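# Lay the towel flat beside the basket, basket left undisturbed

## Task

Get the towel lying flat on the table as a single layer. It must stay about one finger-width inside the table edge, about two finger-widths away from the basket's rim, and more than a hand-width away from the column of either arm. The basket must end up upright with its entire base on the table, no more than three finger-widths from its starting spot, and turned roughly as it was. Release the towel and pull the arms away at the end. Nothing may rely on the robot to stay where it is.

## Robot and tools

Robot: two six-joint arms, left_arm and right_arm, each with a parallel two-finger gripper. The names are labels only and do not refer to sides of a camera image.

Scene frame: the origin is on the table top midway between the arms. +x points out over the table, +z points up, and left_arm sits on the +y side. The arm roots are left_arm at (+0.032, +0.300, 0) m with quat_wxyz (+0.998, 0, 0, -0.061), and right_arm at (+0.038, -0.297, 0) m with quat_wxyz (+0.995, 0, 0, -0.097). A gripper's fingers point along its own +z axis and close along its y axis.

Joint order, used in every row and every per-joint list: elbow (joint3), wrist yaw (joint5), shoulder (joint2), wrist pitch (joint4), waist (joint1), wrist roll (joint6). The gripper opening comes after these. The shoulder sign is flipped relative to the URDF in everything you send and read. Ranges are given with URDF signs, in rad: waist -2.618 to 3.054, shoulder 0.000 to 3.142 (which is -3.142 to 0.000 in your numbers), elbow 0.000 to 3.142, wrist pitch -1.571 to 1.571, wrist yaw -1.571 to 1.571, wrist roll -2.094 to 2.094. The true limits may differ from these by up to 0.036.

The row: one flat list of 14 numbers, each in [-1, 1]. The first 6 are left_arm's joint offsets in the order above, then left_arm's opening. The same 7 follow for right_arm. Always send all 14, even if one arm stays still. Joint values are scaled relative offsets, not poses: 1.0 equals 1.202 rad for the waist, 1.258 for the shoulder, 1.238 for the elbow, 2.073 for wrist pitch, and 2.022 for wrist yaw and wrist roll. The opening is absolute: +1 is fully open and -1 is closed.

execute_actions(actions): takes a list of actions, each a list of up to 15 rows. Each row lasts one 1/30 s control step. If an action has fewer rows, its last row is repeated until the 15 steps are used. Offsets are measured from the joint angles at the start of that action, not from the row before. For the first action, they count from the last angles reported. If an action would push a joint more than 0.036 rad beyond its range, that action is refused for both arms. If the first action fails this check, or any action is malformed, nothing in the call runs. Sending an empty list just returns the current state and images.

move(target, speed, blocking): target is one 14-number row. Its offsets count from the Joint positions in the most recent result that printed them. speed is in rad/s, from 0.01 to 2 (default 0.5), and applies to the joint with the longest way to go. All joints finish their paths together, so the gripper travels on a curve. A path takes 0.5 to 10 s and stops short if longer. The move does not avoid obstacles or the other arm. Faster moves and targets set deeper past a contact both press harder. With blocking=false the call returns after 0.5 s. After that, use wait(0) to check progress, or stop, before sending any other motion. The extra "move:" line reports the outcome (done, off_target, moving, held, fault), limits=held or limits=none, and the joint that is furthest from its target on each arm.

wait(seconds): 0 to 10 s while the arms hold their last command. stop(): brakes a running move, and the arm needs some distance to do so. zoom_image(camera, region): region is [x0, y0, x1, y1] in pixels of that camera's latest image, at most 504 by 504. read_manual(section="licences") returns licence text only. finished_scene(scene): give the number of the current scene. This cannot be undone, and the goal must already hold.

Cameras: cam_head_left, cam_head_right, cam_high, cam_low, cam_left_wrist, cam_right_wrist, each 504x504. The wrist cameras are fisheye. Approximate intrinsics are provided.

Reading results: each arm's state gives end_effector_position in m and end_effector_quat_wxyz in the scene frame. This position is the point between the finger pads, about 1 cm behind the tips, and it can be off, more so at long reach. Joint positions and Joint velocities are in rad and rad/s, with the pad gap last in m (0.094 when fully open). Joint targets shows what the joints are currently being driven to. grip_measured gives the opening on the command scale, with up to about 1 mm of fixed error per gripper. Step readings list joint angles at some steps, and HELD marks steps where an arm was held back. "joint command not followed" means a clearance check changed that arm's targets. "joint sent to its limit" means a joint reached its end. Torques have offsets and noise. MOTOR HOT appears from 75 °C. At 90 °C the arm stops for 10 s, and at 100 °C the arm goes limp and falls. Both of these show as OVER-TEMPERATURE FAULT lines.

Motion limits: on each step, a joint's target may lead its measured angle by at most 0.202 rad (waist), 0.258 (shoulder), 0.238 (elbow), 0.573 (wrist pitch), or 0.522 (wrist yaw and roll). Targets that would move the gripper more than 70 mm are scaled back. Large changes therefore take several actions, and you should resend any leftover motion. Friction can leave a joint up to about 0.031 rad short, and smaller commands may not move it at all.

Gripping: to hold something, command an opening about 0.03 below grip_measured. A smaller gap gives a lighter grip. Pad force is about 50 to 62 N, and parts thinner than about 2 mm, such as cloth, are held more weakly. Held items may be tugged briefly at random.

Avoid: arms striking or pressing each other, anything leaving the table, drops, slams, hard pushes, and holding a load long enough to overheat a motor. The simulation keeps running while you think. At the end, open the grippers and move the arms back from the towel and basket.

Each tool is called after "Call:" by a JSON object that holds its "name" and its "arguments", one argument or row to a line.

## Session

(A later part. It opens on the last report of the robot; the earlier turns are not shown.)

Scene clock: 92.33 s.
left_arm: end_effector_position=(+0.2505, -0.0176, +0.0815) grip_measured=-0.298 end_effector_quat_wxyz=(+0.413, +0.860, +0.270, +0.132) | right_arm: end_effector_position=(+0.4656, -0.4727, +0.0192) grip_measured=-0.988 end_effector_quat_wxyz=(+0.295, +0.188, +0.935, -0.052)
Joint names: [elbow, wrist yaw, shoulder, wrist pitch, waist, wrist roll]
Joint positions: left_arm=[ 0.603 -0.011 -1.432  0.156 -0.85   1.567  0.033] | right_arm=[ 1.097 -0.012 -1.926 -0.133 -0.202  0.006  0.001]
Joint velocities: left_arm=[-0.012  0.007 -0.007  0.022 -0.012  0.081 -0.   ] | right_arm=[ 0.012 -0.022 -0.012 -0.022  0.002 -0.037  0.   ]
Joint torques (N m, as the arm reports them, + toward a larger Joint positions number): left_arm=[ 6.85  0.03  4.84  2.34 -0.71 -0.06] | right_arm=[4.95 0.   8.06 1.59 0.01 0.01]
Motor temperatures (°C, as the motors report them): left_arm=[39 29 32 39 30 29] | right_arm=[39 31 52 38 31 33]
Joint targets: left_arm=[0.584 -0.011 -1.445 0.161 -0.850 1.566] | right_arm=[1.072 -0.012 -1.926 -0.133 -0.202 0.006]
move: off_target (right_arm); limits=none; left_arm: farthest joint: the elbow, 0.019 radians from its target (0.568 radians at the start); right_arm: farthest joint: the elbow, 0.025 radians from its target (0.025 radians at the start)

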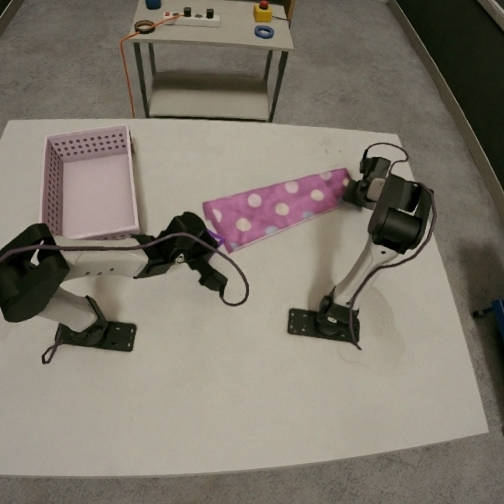

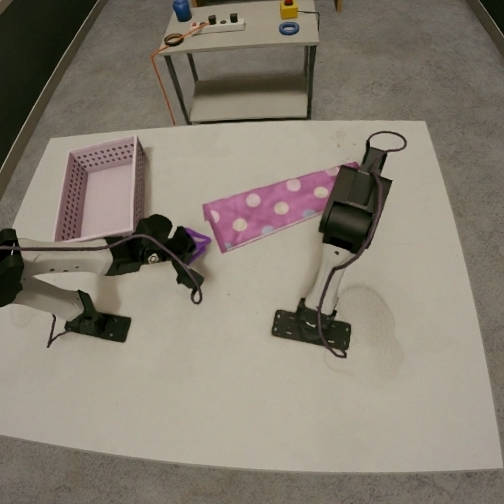

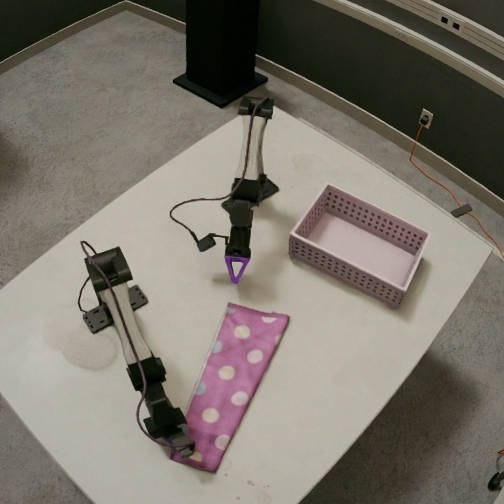

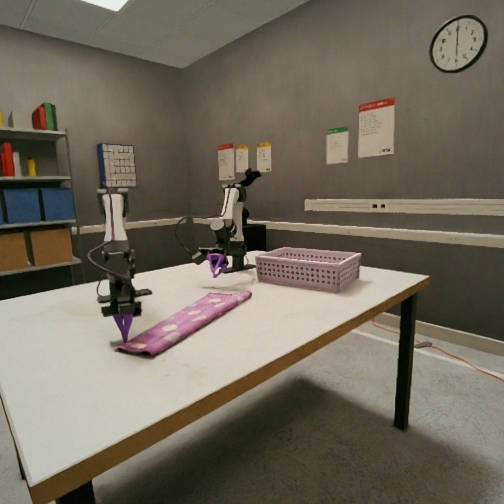

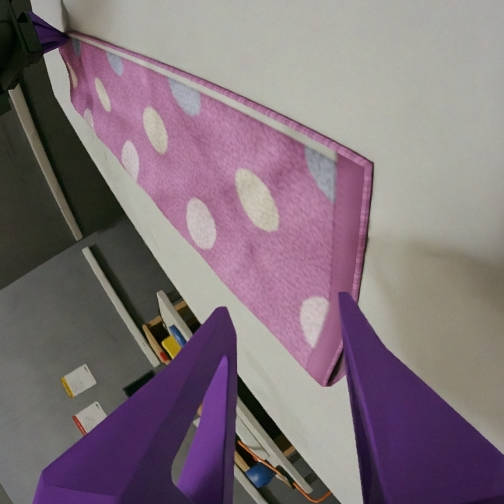

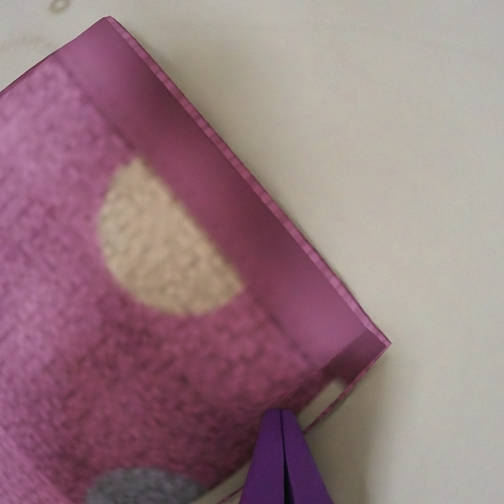

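Call:
{"name": "move", "arguments": {
  "target": [-0.07,0,-0.19,0.137,0.045,0,-0.3, -0.02,0,0,0,0,0,-1],
  "speed": 0.25
}}

Call:
{"name": "move", "arguments": {
  "target": [0.15,0,-0.135,-0.03,0,0,-0.3, -0.02,0,0,0,0,0,-1],
  "speed": 0.15
}}

Scene clock: 101.47 s.
left_arm: end_effector_position=(+0.2699, -0.0162, +0.0295) grip_measured=-0.299 end_effector_quat_wxyz=(+0.409, +0.854, +0.288, +0.140) | right_arm: end_effector_position=(+0.4656, -0.4727, +0.0192) grip_measured=-0.988 end_effector_quat_wxyz=(+0.295, +0.188, +0.935, -0.052)
Joint names: [elbow, wrist yaw, shoulder, wrist pitch, waist, wrist roll]
Joint positions: left_arm=[ 0.541 -0.011 -1.653  0.436 -0.808  1.567  0.033] | right_arm=[ 1.097 -0.012 -1.926 -0.133 -0.202  0.006  0.001]
Joint velocities: left_arm=[-0.007  0.022 -0.002 -0.022  0.002 -0.037 -0.   ] | right_arm=[-0.017  0.051  0.007 -0.022  0.012  0.007 -0.   ]
Joint torques (N m, as the arm reports them, + toward a larger Joint positions number): left_arm=[ 5.07  0.03  5.43  2.35  0.13 -0.06] | right_arm=[4.96 0.   8.06 1.59 0.02 0.  ]
Motor temperatures (°C, as the motors report them): left_arm=[38 29 32 40 30 29] | right_arm=[38 31 51 38 31 33]
Joint targets: left_arm=[0.516 -0.011 -1.672 0.440 -0.796 1.566] | right_arm=[1.072 -0.012 -1.926 -0.133 -0.202 0.006]
move: off_target (left_arm, right_arm); limits=none; left_arm: farthest joint: the elbow, 0.025 radians from its target (0.087 radians at the start); right_arm: farthest joint: the elbow, 0.025 radians from its target (0.025 radians at the start)

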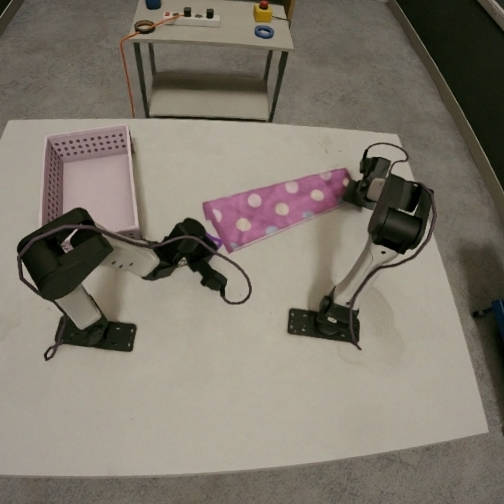

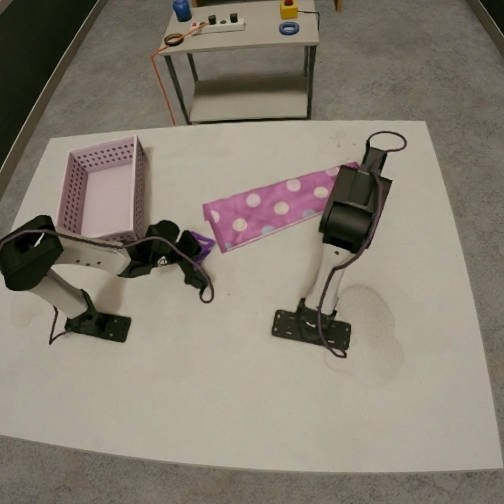

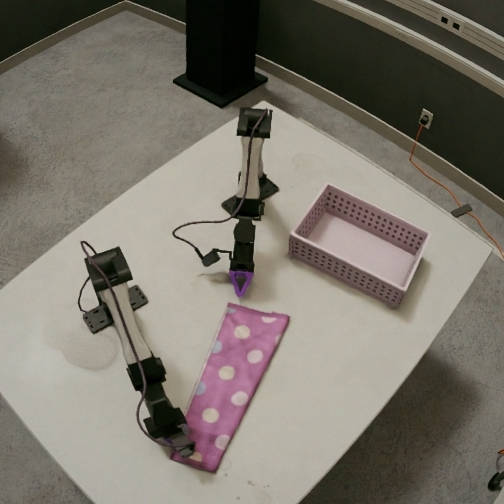

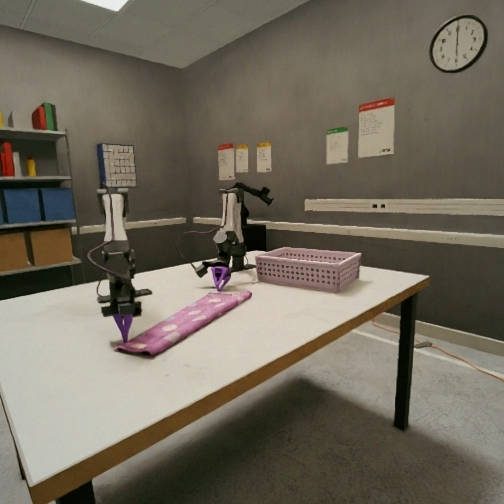

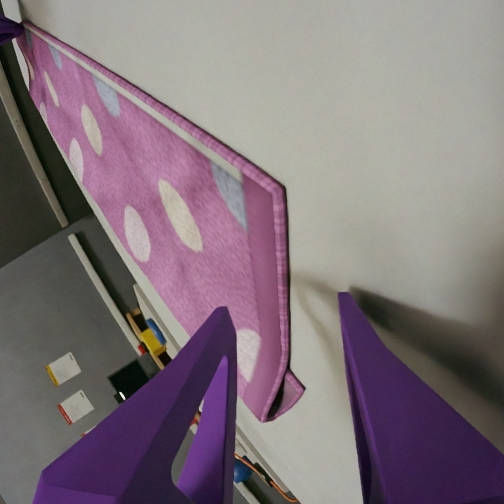

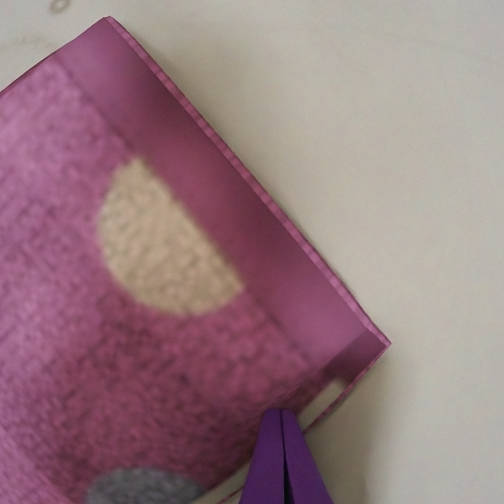

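Scene clock: 103.03 s.
left_arm: end_effector_position=(+0.2953, -0.0503, +0.0274) grip_measured=-0.299 end_effector_quat_wxyz=(+0.408, +0.855, +0.288, +0.140) | right_arm: end_effector_position=(+0.4658, -0.4728, +0.0193) grip_measured=-0.988 end_effector_quat_wxyz=(+0.296, +0.188, +0.935, -0.053)
Joint names: [elbow, wrist yaw, shoulder, wrist pitch, waist, wrist roll]
Joint positions: left_arm=[ 0.713 -0.011 -1.799  0.407 -0.808  1.567  0.033] | right_arm=[ 1.097 -0.012 -1.926 -0.132 -0.202  0.006  0.001]
Joint velocities: left_arm=[-0.002 -0.125  0.022 -0.081 -0.007 -0.037  0.   ] | right_arm=[ 0.007  0.081 -0.022  0.007  0.002 -0.037  0.001]
Joint torques (N m, as the arm reports them, + toward a larger Joint positions number): left_arm=[ 8.23  0.03  6.53  1.94 -0.71 -0.06] | right_arm=[4.94 0.   8.05 1.59 0.02 0.  ]
Motor temperatures (°C, as the motors report them): left_arm=[38 29 32 39 30 29] | right_arm=[38 31 51 38 31 33]
Joint targets: left_arm=[0.727 -0.011 -1.823 0.373 -0.808 1.567] | right_arm=[1.072 -0.012 -1.926 -0.133 -0.202 0.006]
move: off_target (left_arm, right_arm); limits=none; left_arm: farthest joint: the wrist pitch, 0.033 radians from its target (0.062 radians at the start); right_arm: farthest joint: the elbow, 0.025 radians from its target (0.025 radians at the start)

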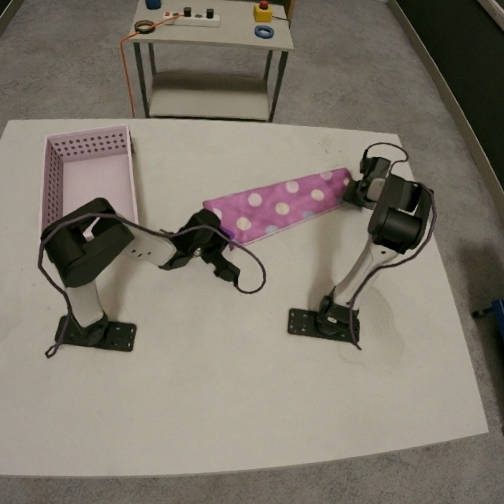

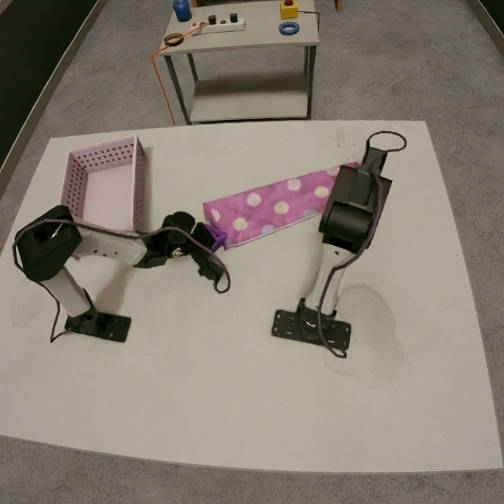

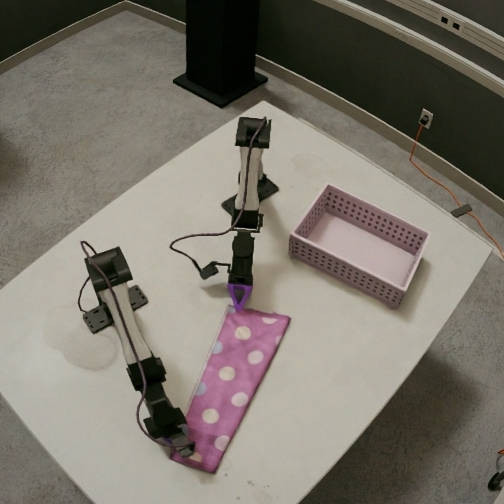

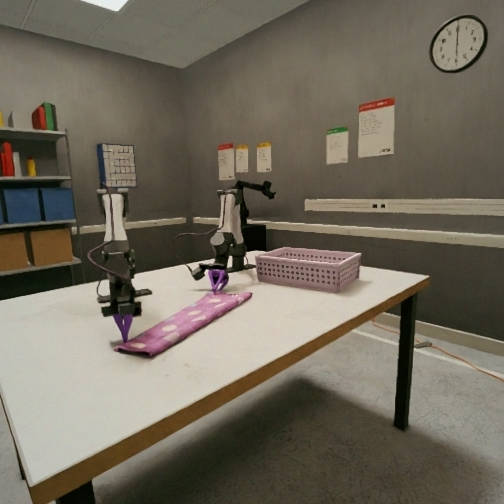

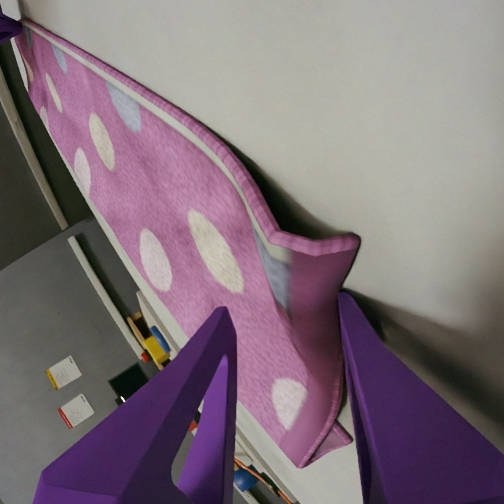

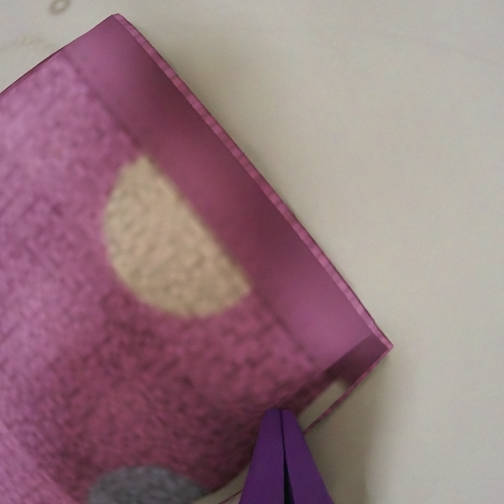

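Call:
{"name": "move", "arguments": {
  "target": [0.07,0,-0.075,-0.025,0,0,-0.3, -0.02,0,0,0,0,0,-1],
  "speed": 0.1
}}

Scene clock: 107.23 s.
left_arm: end_effector_position=(+0.3074, -0.0666, +0.0274) grip_measured=-0.299 end_effector_quat_wxyz=(+0.413, +0.853, +0.288, +0.141) | right_arm: end_effector_position=(+0.4658, -0.4728, +0.0193) grip_measured=-0.988 end_effector_quat_wxyz=(+0.296, +0.188, +0.935, -0.053)
Joint names: [elbow, wrist yaw, shoulder, wrist pitch, waist, wrist roll]
Joint positions: left_arm=[ 0.789 -0.011 -1.862  0.405 -0.808  1.567  0.033] | right_arm=[ 1.097 -0.012 -1.926 -0.132 -0.202  0.006  0.001]
Joint velocities: left_arm=[-0.007 -0.022  0.007 -0.007 -0.017  0.007 -0.   ] | right_arm=[ 0.002 -0.007  0.007 -0.007 -0.007 -0.037  0.   ]
Joint torques (N m, as the arm reports them, + toward a larger Joint positions number): left_arm=[ 8.    0.03  6.69  1.77 -0.7  -0.06] | right_arm=[4.96 0.   8.04 1.6  0.03 0.  ]
Motor temperatures (°C, as the motors report them): left_arm=[38 29 33 39 30 29] | right_arm=[38 31 51 39 31 33]
Joint targets: left_arm=[0.799 -0.011 -1.893 0.355 -0.808 1.567] | right_arm=[1.072 -0.012 -1.926 -0.132 -0.202 0.006]
move: off_target (left_arm, right_arm); limits=none; left_arm: farthest joint: the wrist pitch, 0.049 radians from its target (0.051 radians at the start); right_arm: farthest joint: the elbow, 0.025 radians from its target (0.025 radians at the start)

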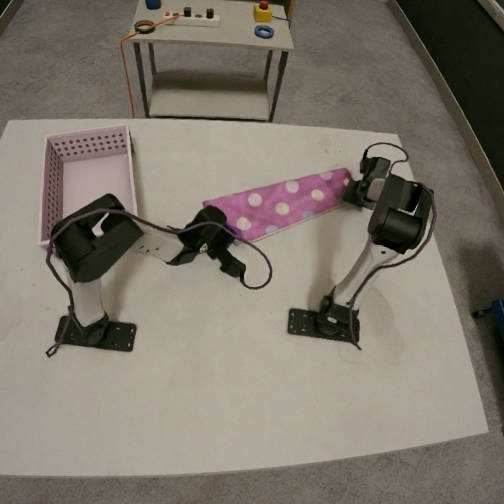

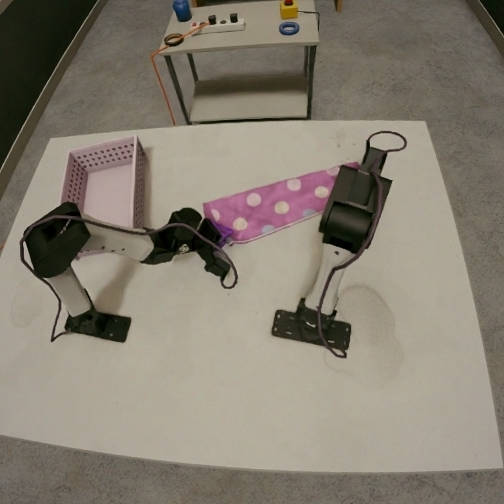

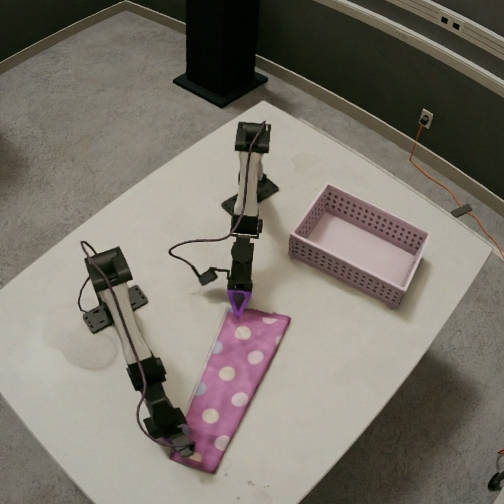

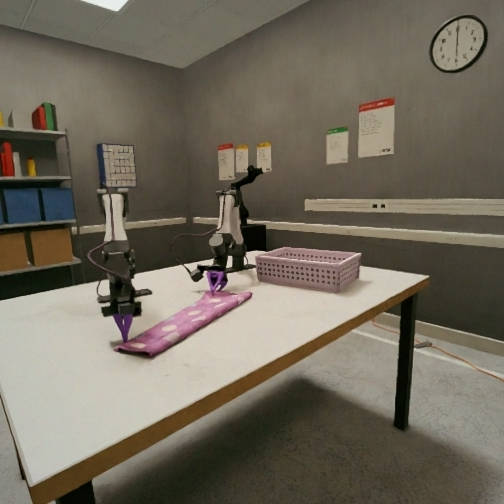

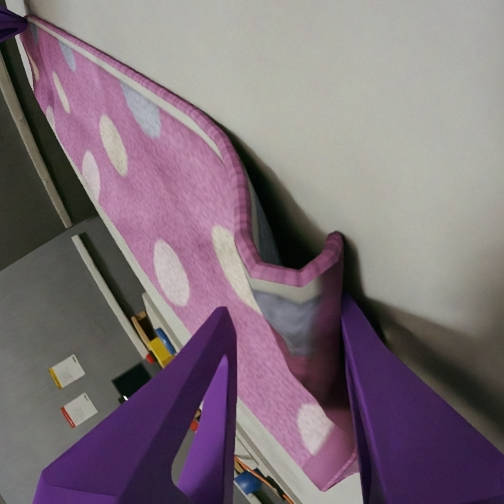

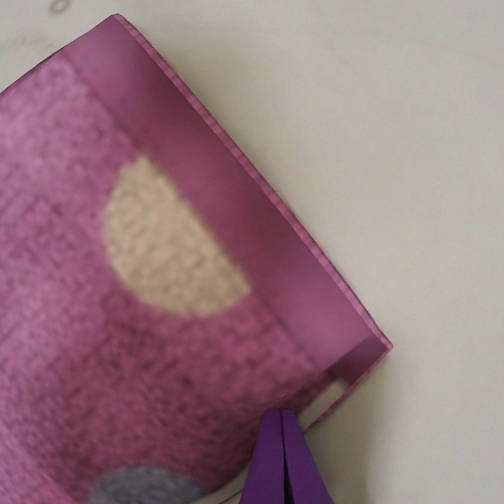

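Call:
{"name": "move", "arguments": {
  "target": [0.31,0,-0.085,-0.296,0,0,-0.3, -0.02,0,0,0,0,0,-1],
  "speed": 0.4
}}

Call:
{"name": "move", "arguments": {
  "target": [0.43,0,-0.21,-0.3,0,0,-0.2, -0.02,0,0,0,0,0,-1],
  "speed": 0.4
}}

Scene clock: 116.90 s.
left_arm: end_effector_position=(+0.3160, -0.0781, +0.0260) grip_measured=-0.299 end_effector_quat_wxyz=(+0.282, +0.904, +0.304, +0.099) | right_arm: end_effector_position=(+0.4658, -0.4728, +0.0193) grip_measured=-0.988 end_effector_quat_wxyz=(+0.296, +0.188, +0.935, -0.053)
Joint names: [elbow, wrist yaw, shoulder, wrist pitch, waist, wrist roll]
Joint positions: left_arm=[ 1.16  -0.011 -1.947 -0.176 -0.808  1.567  0.033] | right_arm=[ 1.097 -0.012 -1.926 -0.132 -0.202  0.006  0.001]
Joint velocities: left_arm=[-0.002 -0.007 -0.012  0.051 -0.022 -0.066  0.   ] | right_arm=[-0.007  0.007 -0.012 -0.066  0.002  0.007 -0.001]
Joint torques (N m, as the arm reports them, + toward a larger Joint positions number): left_arm=[ 9.08  0.04  8.97  1.48 -0.71 -0.04] | right_arm=[4.95 0.   8.02 1.6  0.02 0.01]
Motor temperatures (°C, as the motors report them): left_arm=[39 29 34 39 30 29] | right_arm=[38 31 50 39 31 33]
Joint targets: left_arm=[1.173 -0.011 -1.969 -0.209 -0.808 1.567] | right_arm=[1.072 -0.012 -1.926 -0.132 -0.202 0.006]
move: off_target (left_arm, right_arm); limits=none; left_arm: farthest joint: the wrist pitch, 0.032 radians from its target (0.613 radians at the start); right_arm: farthest joint: the elbow, 0.025 radians from its target (0.025 radians at the start)

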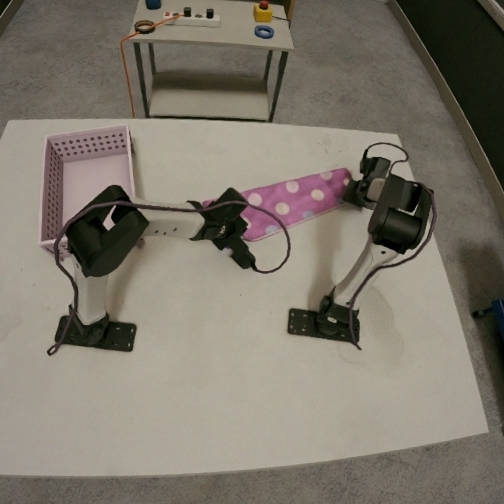

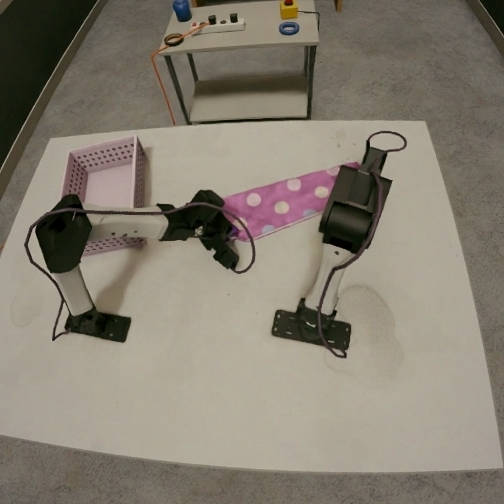

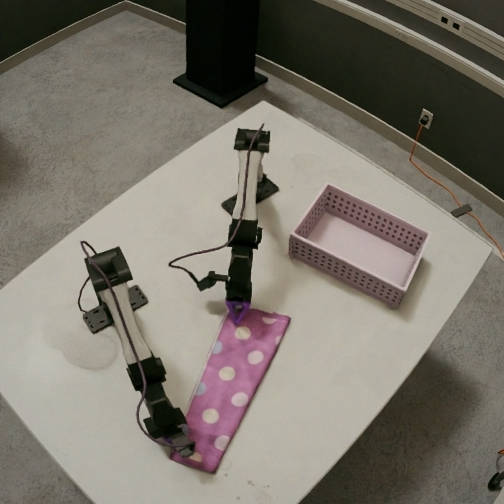

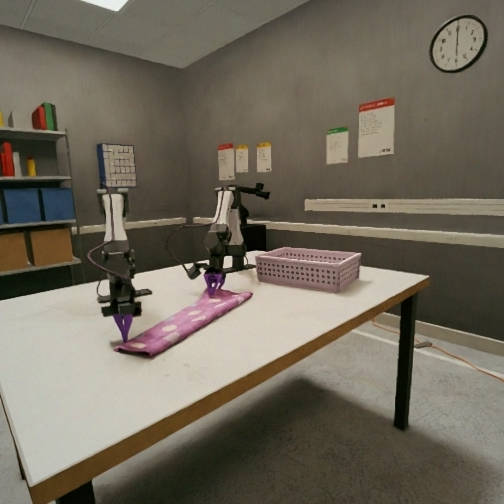

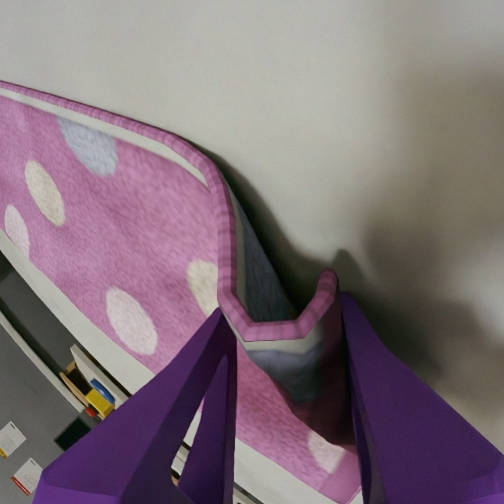

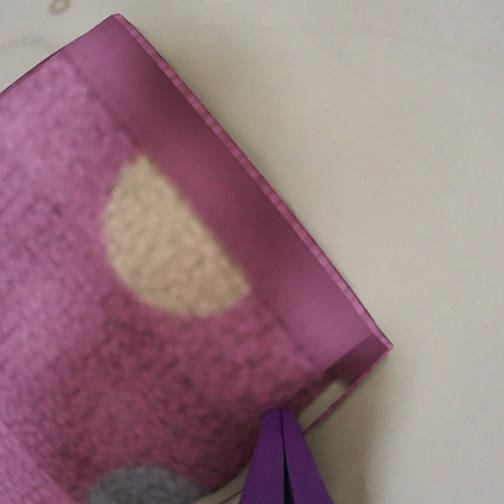

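Scene clock: 119.20 s.
left_arm: end_effector_position=(+0.3214, -0.0854, +0.0236) grip_measured=-0.201 end_effector_quat_wxyz=(+0.127, +0.939, +0.315, +0.048) | right_arm: end_effector_position=(+0.4658, -0.4728, +0.0193) grip_measured=-0.988 end_effector_quat_wxyz=(+0.296, +0.188, +0.935, -0.053)
Joint names: [elbow, wrist yaw, shoulder, wrist pitch, waist, wrist roll]
Joint positions: left_arm=[ 1.675 -0.011 -2.189 -0.784 -0.808  1.567  0.038] | right_arm=[ 1.097 -0.012 -1.926 -0.132 -0.202  0.006  0.001]
Joint velocities: left_arm=[-0.002  0.022  0.012 -0.037 -0.012  0.007 -0.001] | right_arm=[-0.002 -0.007  0.012  0.066 -0.007 -0.037 -0.   ]
Joint torques (N m, as the arm reports them, + toward a larger Joint positions number): left_arm=[ 9.55  0.05 11.19  0.94 -0.71 -0.01] | right_arm=[4.96 0.   8.06 1.6  0.   0.  ]
Motor temperatures (°C, as the motors report them): left_arm=[39 29 35 38 30 29] | right_arm=[38 31 50 39 31 33]
Joint targets: left_arm=[1.693 -0.011 -2.211 -0.798 -0.808 1.567] | right_arm=[1.072 -0.012 -1.926 -0.132 -0.202 0.006]
move: off_target (left_arm, right_arm); limits=none; left_arm: farthest joint: the shoulder, 0.022 radians from its target (0.264 radians at the start); right_arm: farthest joint: the elbow, 0.025 radians from its target (0.025 radians at the start)

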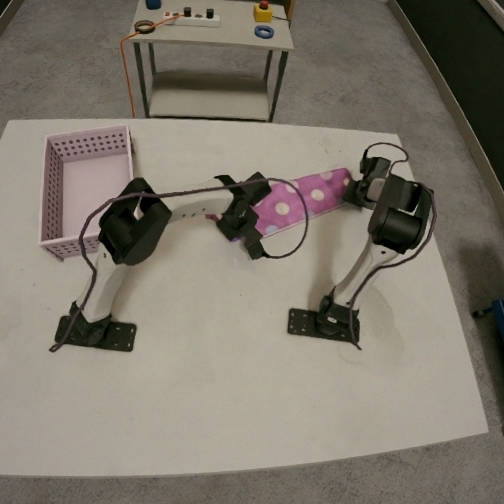

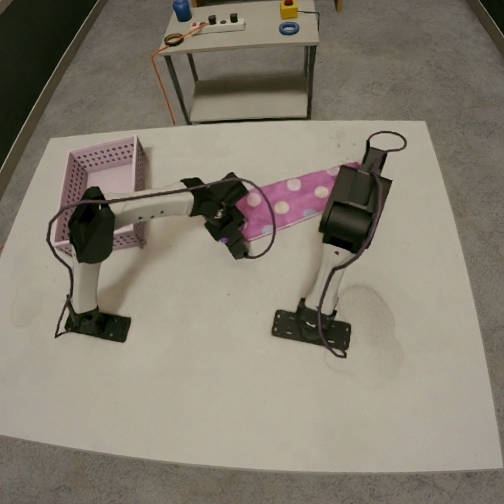

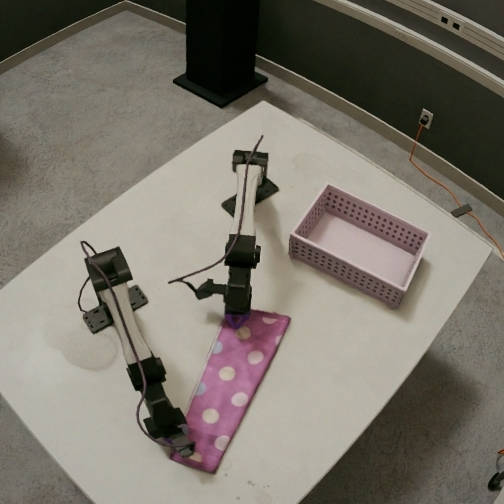

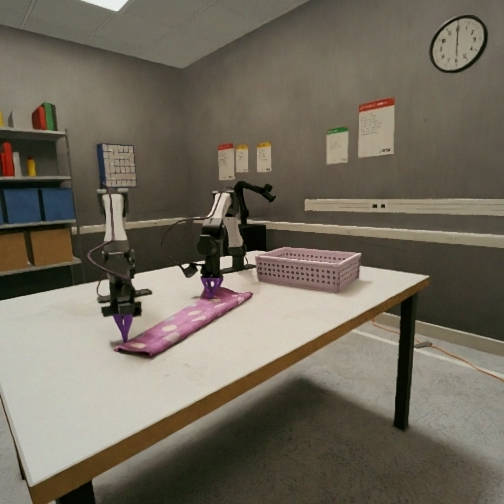

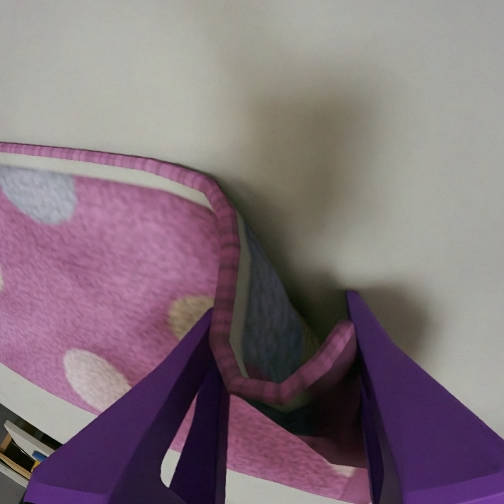

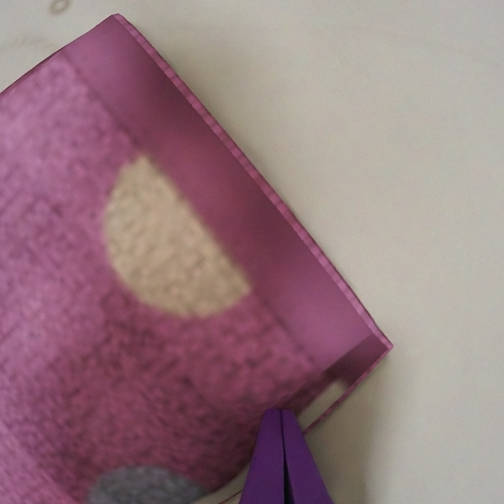

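Call:
{"name": "move", "arguments": {
  "target": [0,0,-0.02,0,0.01,0,-1, -0.02,0,0,0,0,0,-1]
}}

Call:
{"name": "move", "arguments": {
  "target": [0,0,0.2,-0.12,0,0,-1, -0.02,0,0,0,0,0,-1],
  "speed": 0.25
}}

Scene clock: 123.03 s.
left_arm: end_effector_position=(+0.3213, -0.0852, +0.0236) grip_measured=-0.941 end_effector_quat_wxyz=(+0.127, +0.939, +0.315, +0.048) | right_arm: end_effector_position=(+0.4658, -0.4728, +0.0193) grip_measured=-0.988 end_effector_quat_wxyz=(+0.296, +0.188, +0.935, -0.053)
Joint names: [elbow, wrist yaw, shoulder, wrist pitch, waist, wrist roll]
Joint positions: left_arm=[ 1.675 -0.011 -2.189 -0.785 -0.808  1.567  0.003] | right_arm=[ 1.097 -0.012 -1.926 -0.132 -0.202  0.006  0.001]
Joint velocities: left_arm=[-0.012  0.022 -0.002 -0.051 -0.012 -0.007  0.   ] | right_arm=[ 0.007 -0.051 -0.007 -0.022 -0.017 -0.081  0.   ]
Joint torques (N m, as the arm reports them, + toward a larger Joint positions number): left_arm=[ 8.17  0.05 10.96  1.09  0.15  0.  ] | right_arm=[4.96 0.   8.05 1.6  0.01 0.01]
Motor temperatures (°C, as the motors report them): left_arm=[39 29 36 38 30 29] | right_arm=[38 31 50 39 31 33]
Joint targets: left_arm=[1.675 -0.011 -2.214 -0.785 -0.796 1.567] | right_arm=[1.072 -0.012 -1.926 -0.132 -0.202 0.006]
move: off_target (left_arm, right_arm); limits=none; left_arm: farthest joint: the shoulder, 0.025 radians from its target (0.025 radians at the start); right_arm: farthest joint: the elbow, 0.025 radians from its target (0.025 radians at the start)

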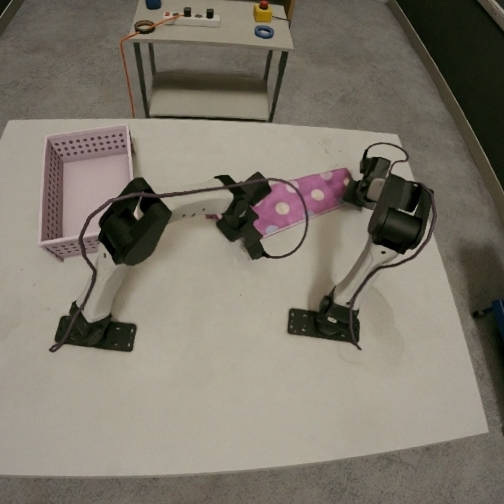

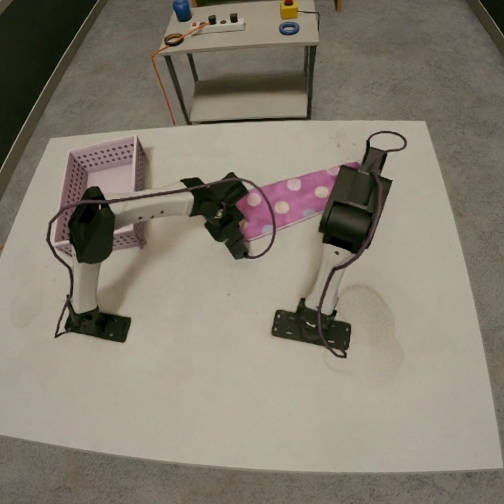

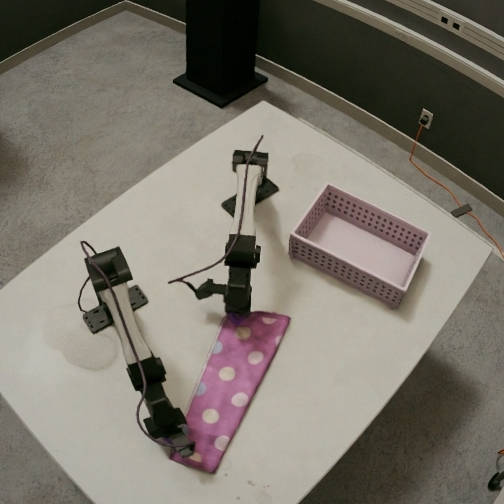

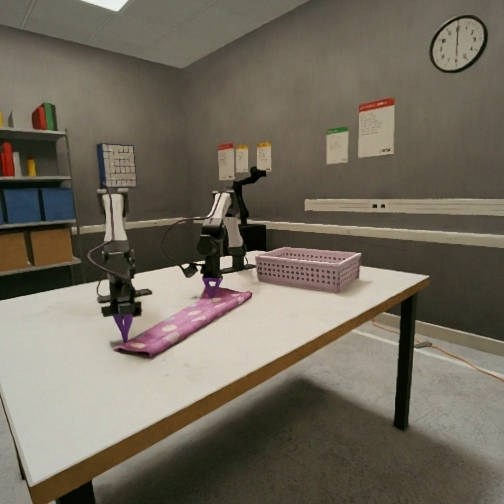

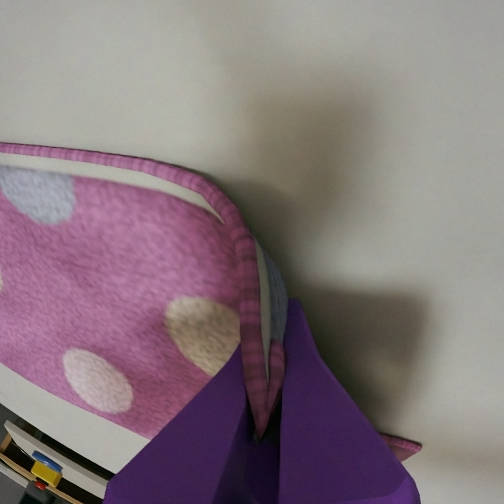

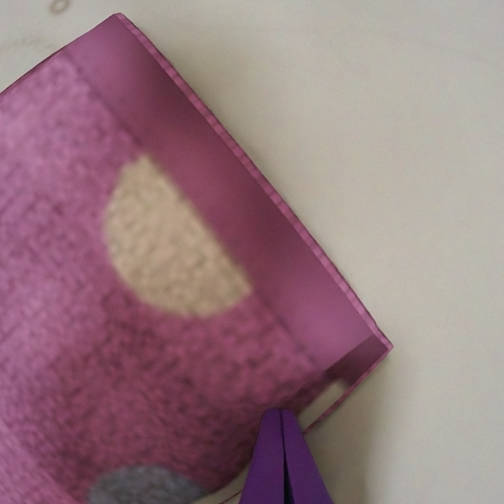

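Scene clock: 124.70 s.
left_arm: end_effector_position=(+0.2944, -0.0491, +0.1177) grip_measured=-0.941 end_effector_quat_wxyz=(+0.134, +0.938, +0.314, +0.050) | right_arm: end_effector_position=(+0.4638, -0.4711, +0.0168) grip_measured=-0.988 end_effector_quat_wxyz=(+0.293, +0.188, +0.936, -0.050)
Joint names: [elbow, wrist yaw, shoulder, wrist pitch, waist, wrist roll]
Joint positions: left_arm=[ 1.675 -0.011 -1.939 -1.02  -0.808  1.567  0.003] | right_arm=[ 1.09  -0.016 -1.926 -0.132 -0.202  0.006  0.001]
Joint velocities: left_arm=[-0.012 -0.022  0.007 -0.066 -0.007 -0.051 -0.   ] | right_arm=[-0.002  0.051  0.002 -0.022 -0.002  0.007 -0.001]
Joint torques (N m, as the arm reports them, + toward a larger Joint positions number): left_arm=[ 8.48  0.05 11.18  0.99 -0.7  -0.01] | right_arm=[5.46 0.05 7.99 1.59 0.03 0.01]
Motor temperatures (°C, as the motors report them): left_arm=[39 29 37 38 30 29] | right_arm=[38 31 50 39 31 33]
Joint targets: left_arm=[1.675 -0.011 -1.937 -1.034 -0.808 1.567] | right_arm=[1.072 -0.012 -1.926 -0.132 -0.202 0.006]
move: done; limits=none; left_arm: farthest joint: the wrist pitch, 0.014 radians from its target (0.249 radians at the start); right_arm: farthest joint: the elbow, 0.018 radians from its target (0.025 radians at the start)

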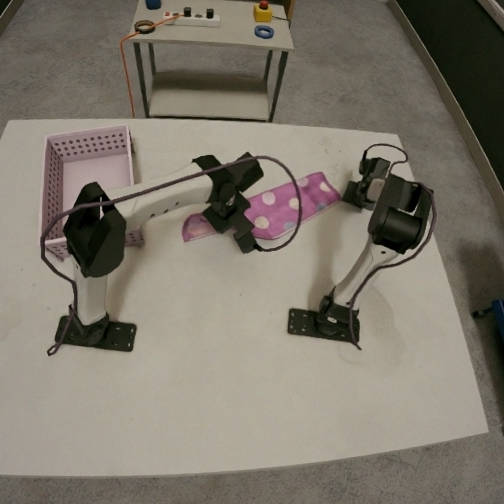

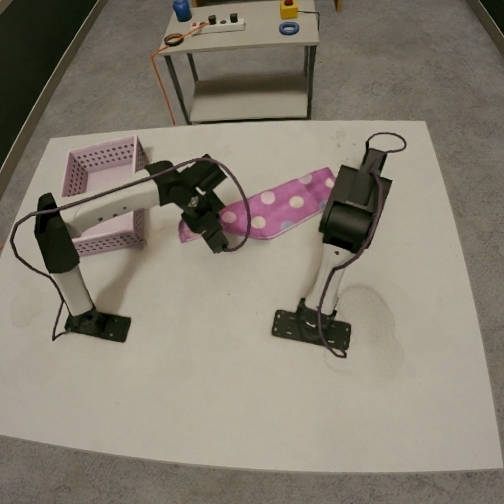

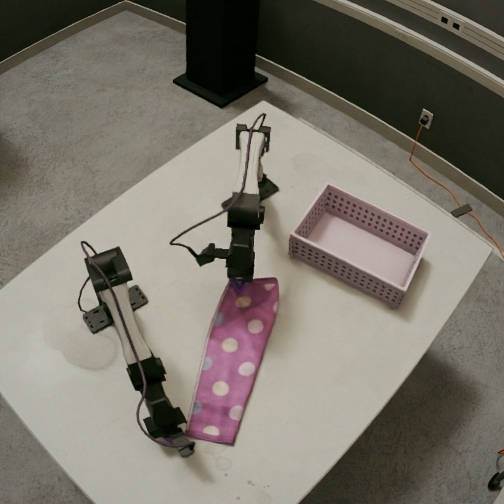

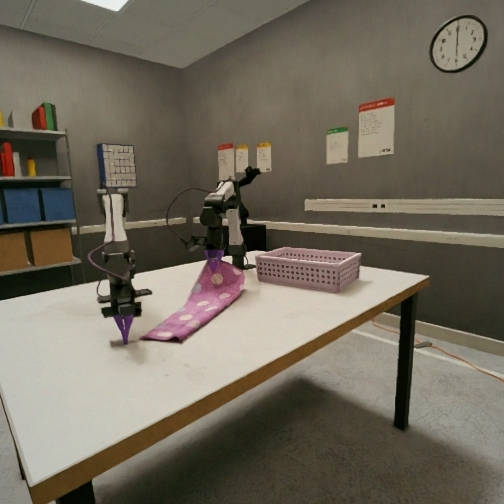

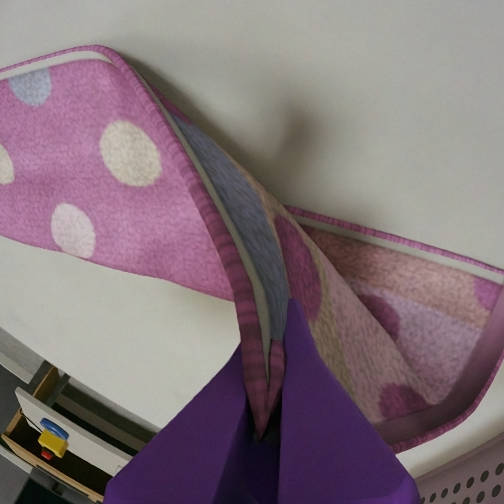

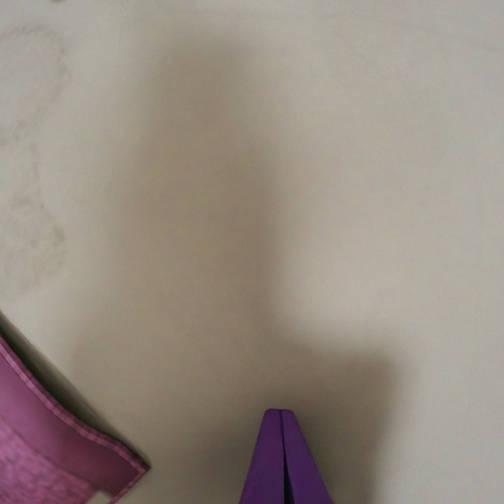

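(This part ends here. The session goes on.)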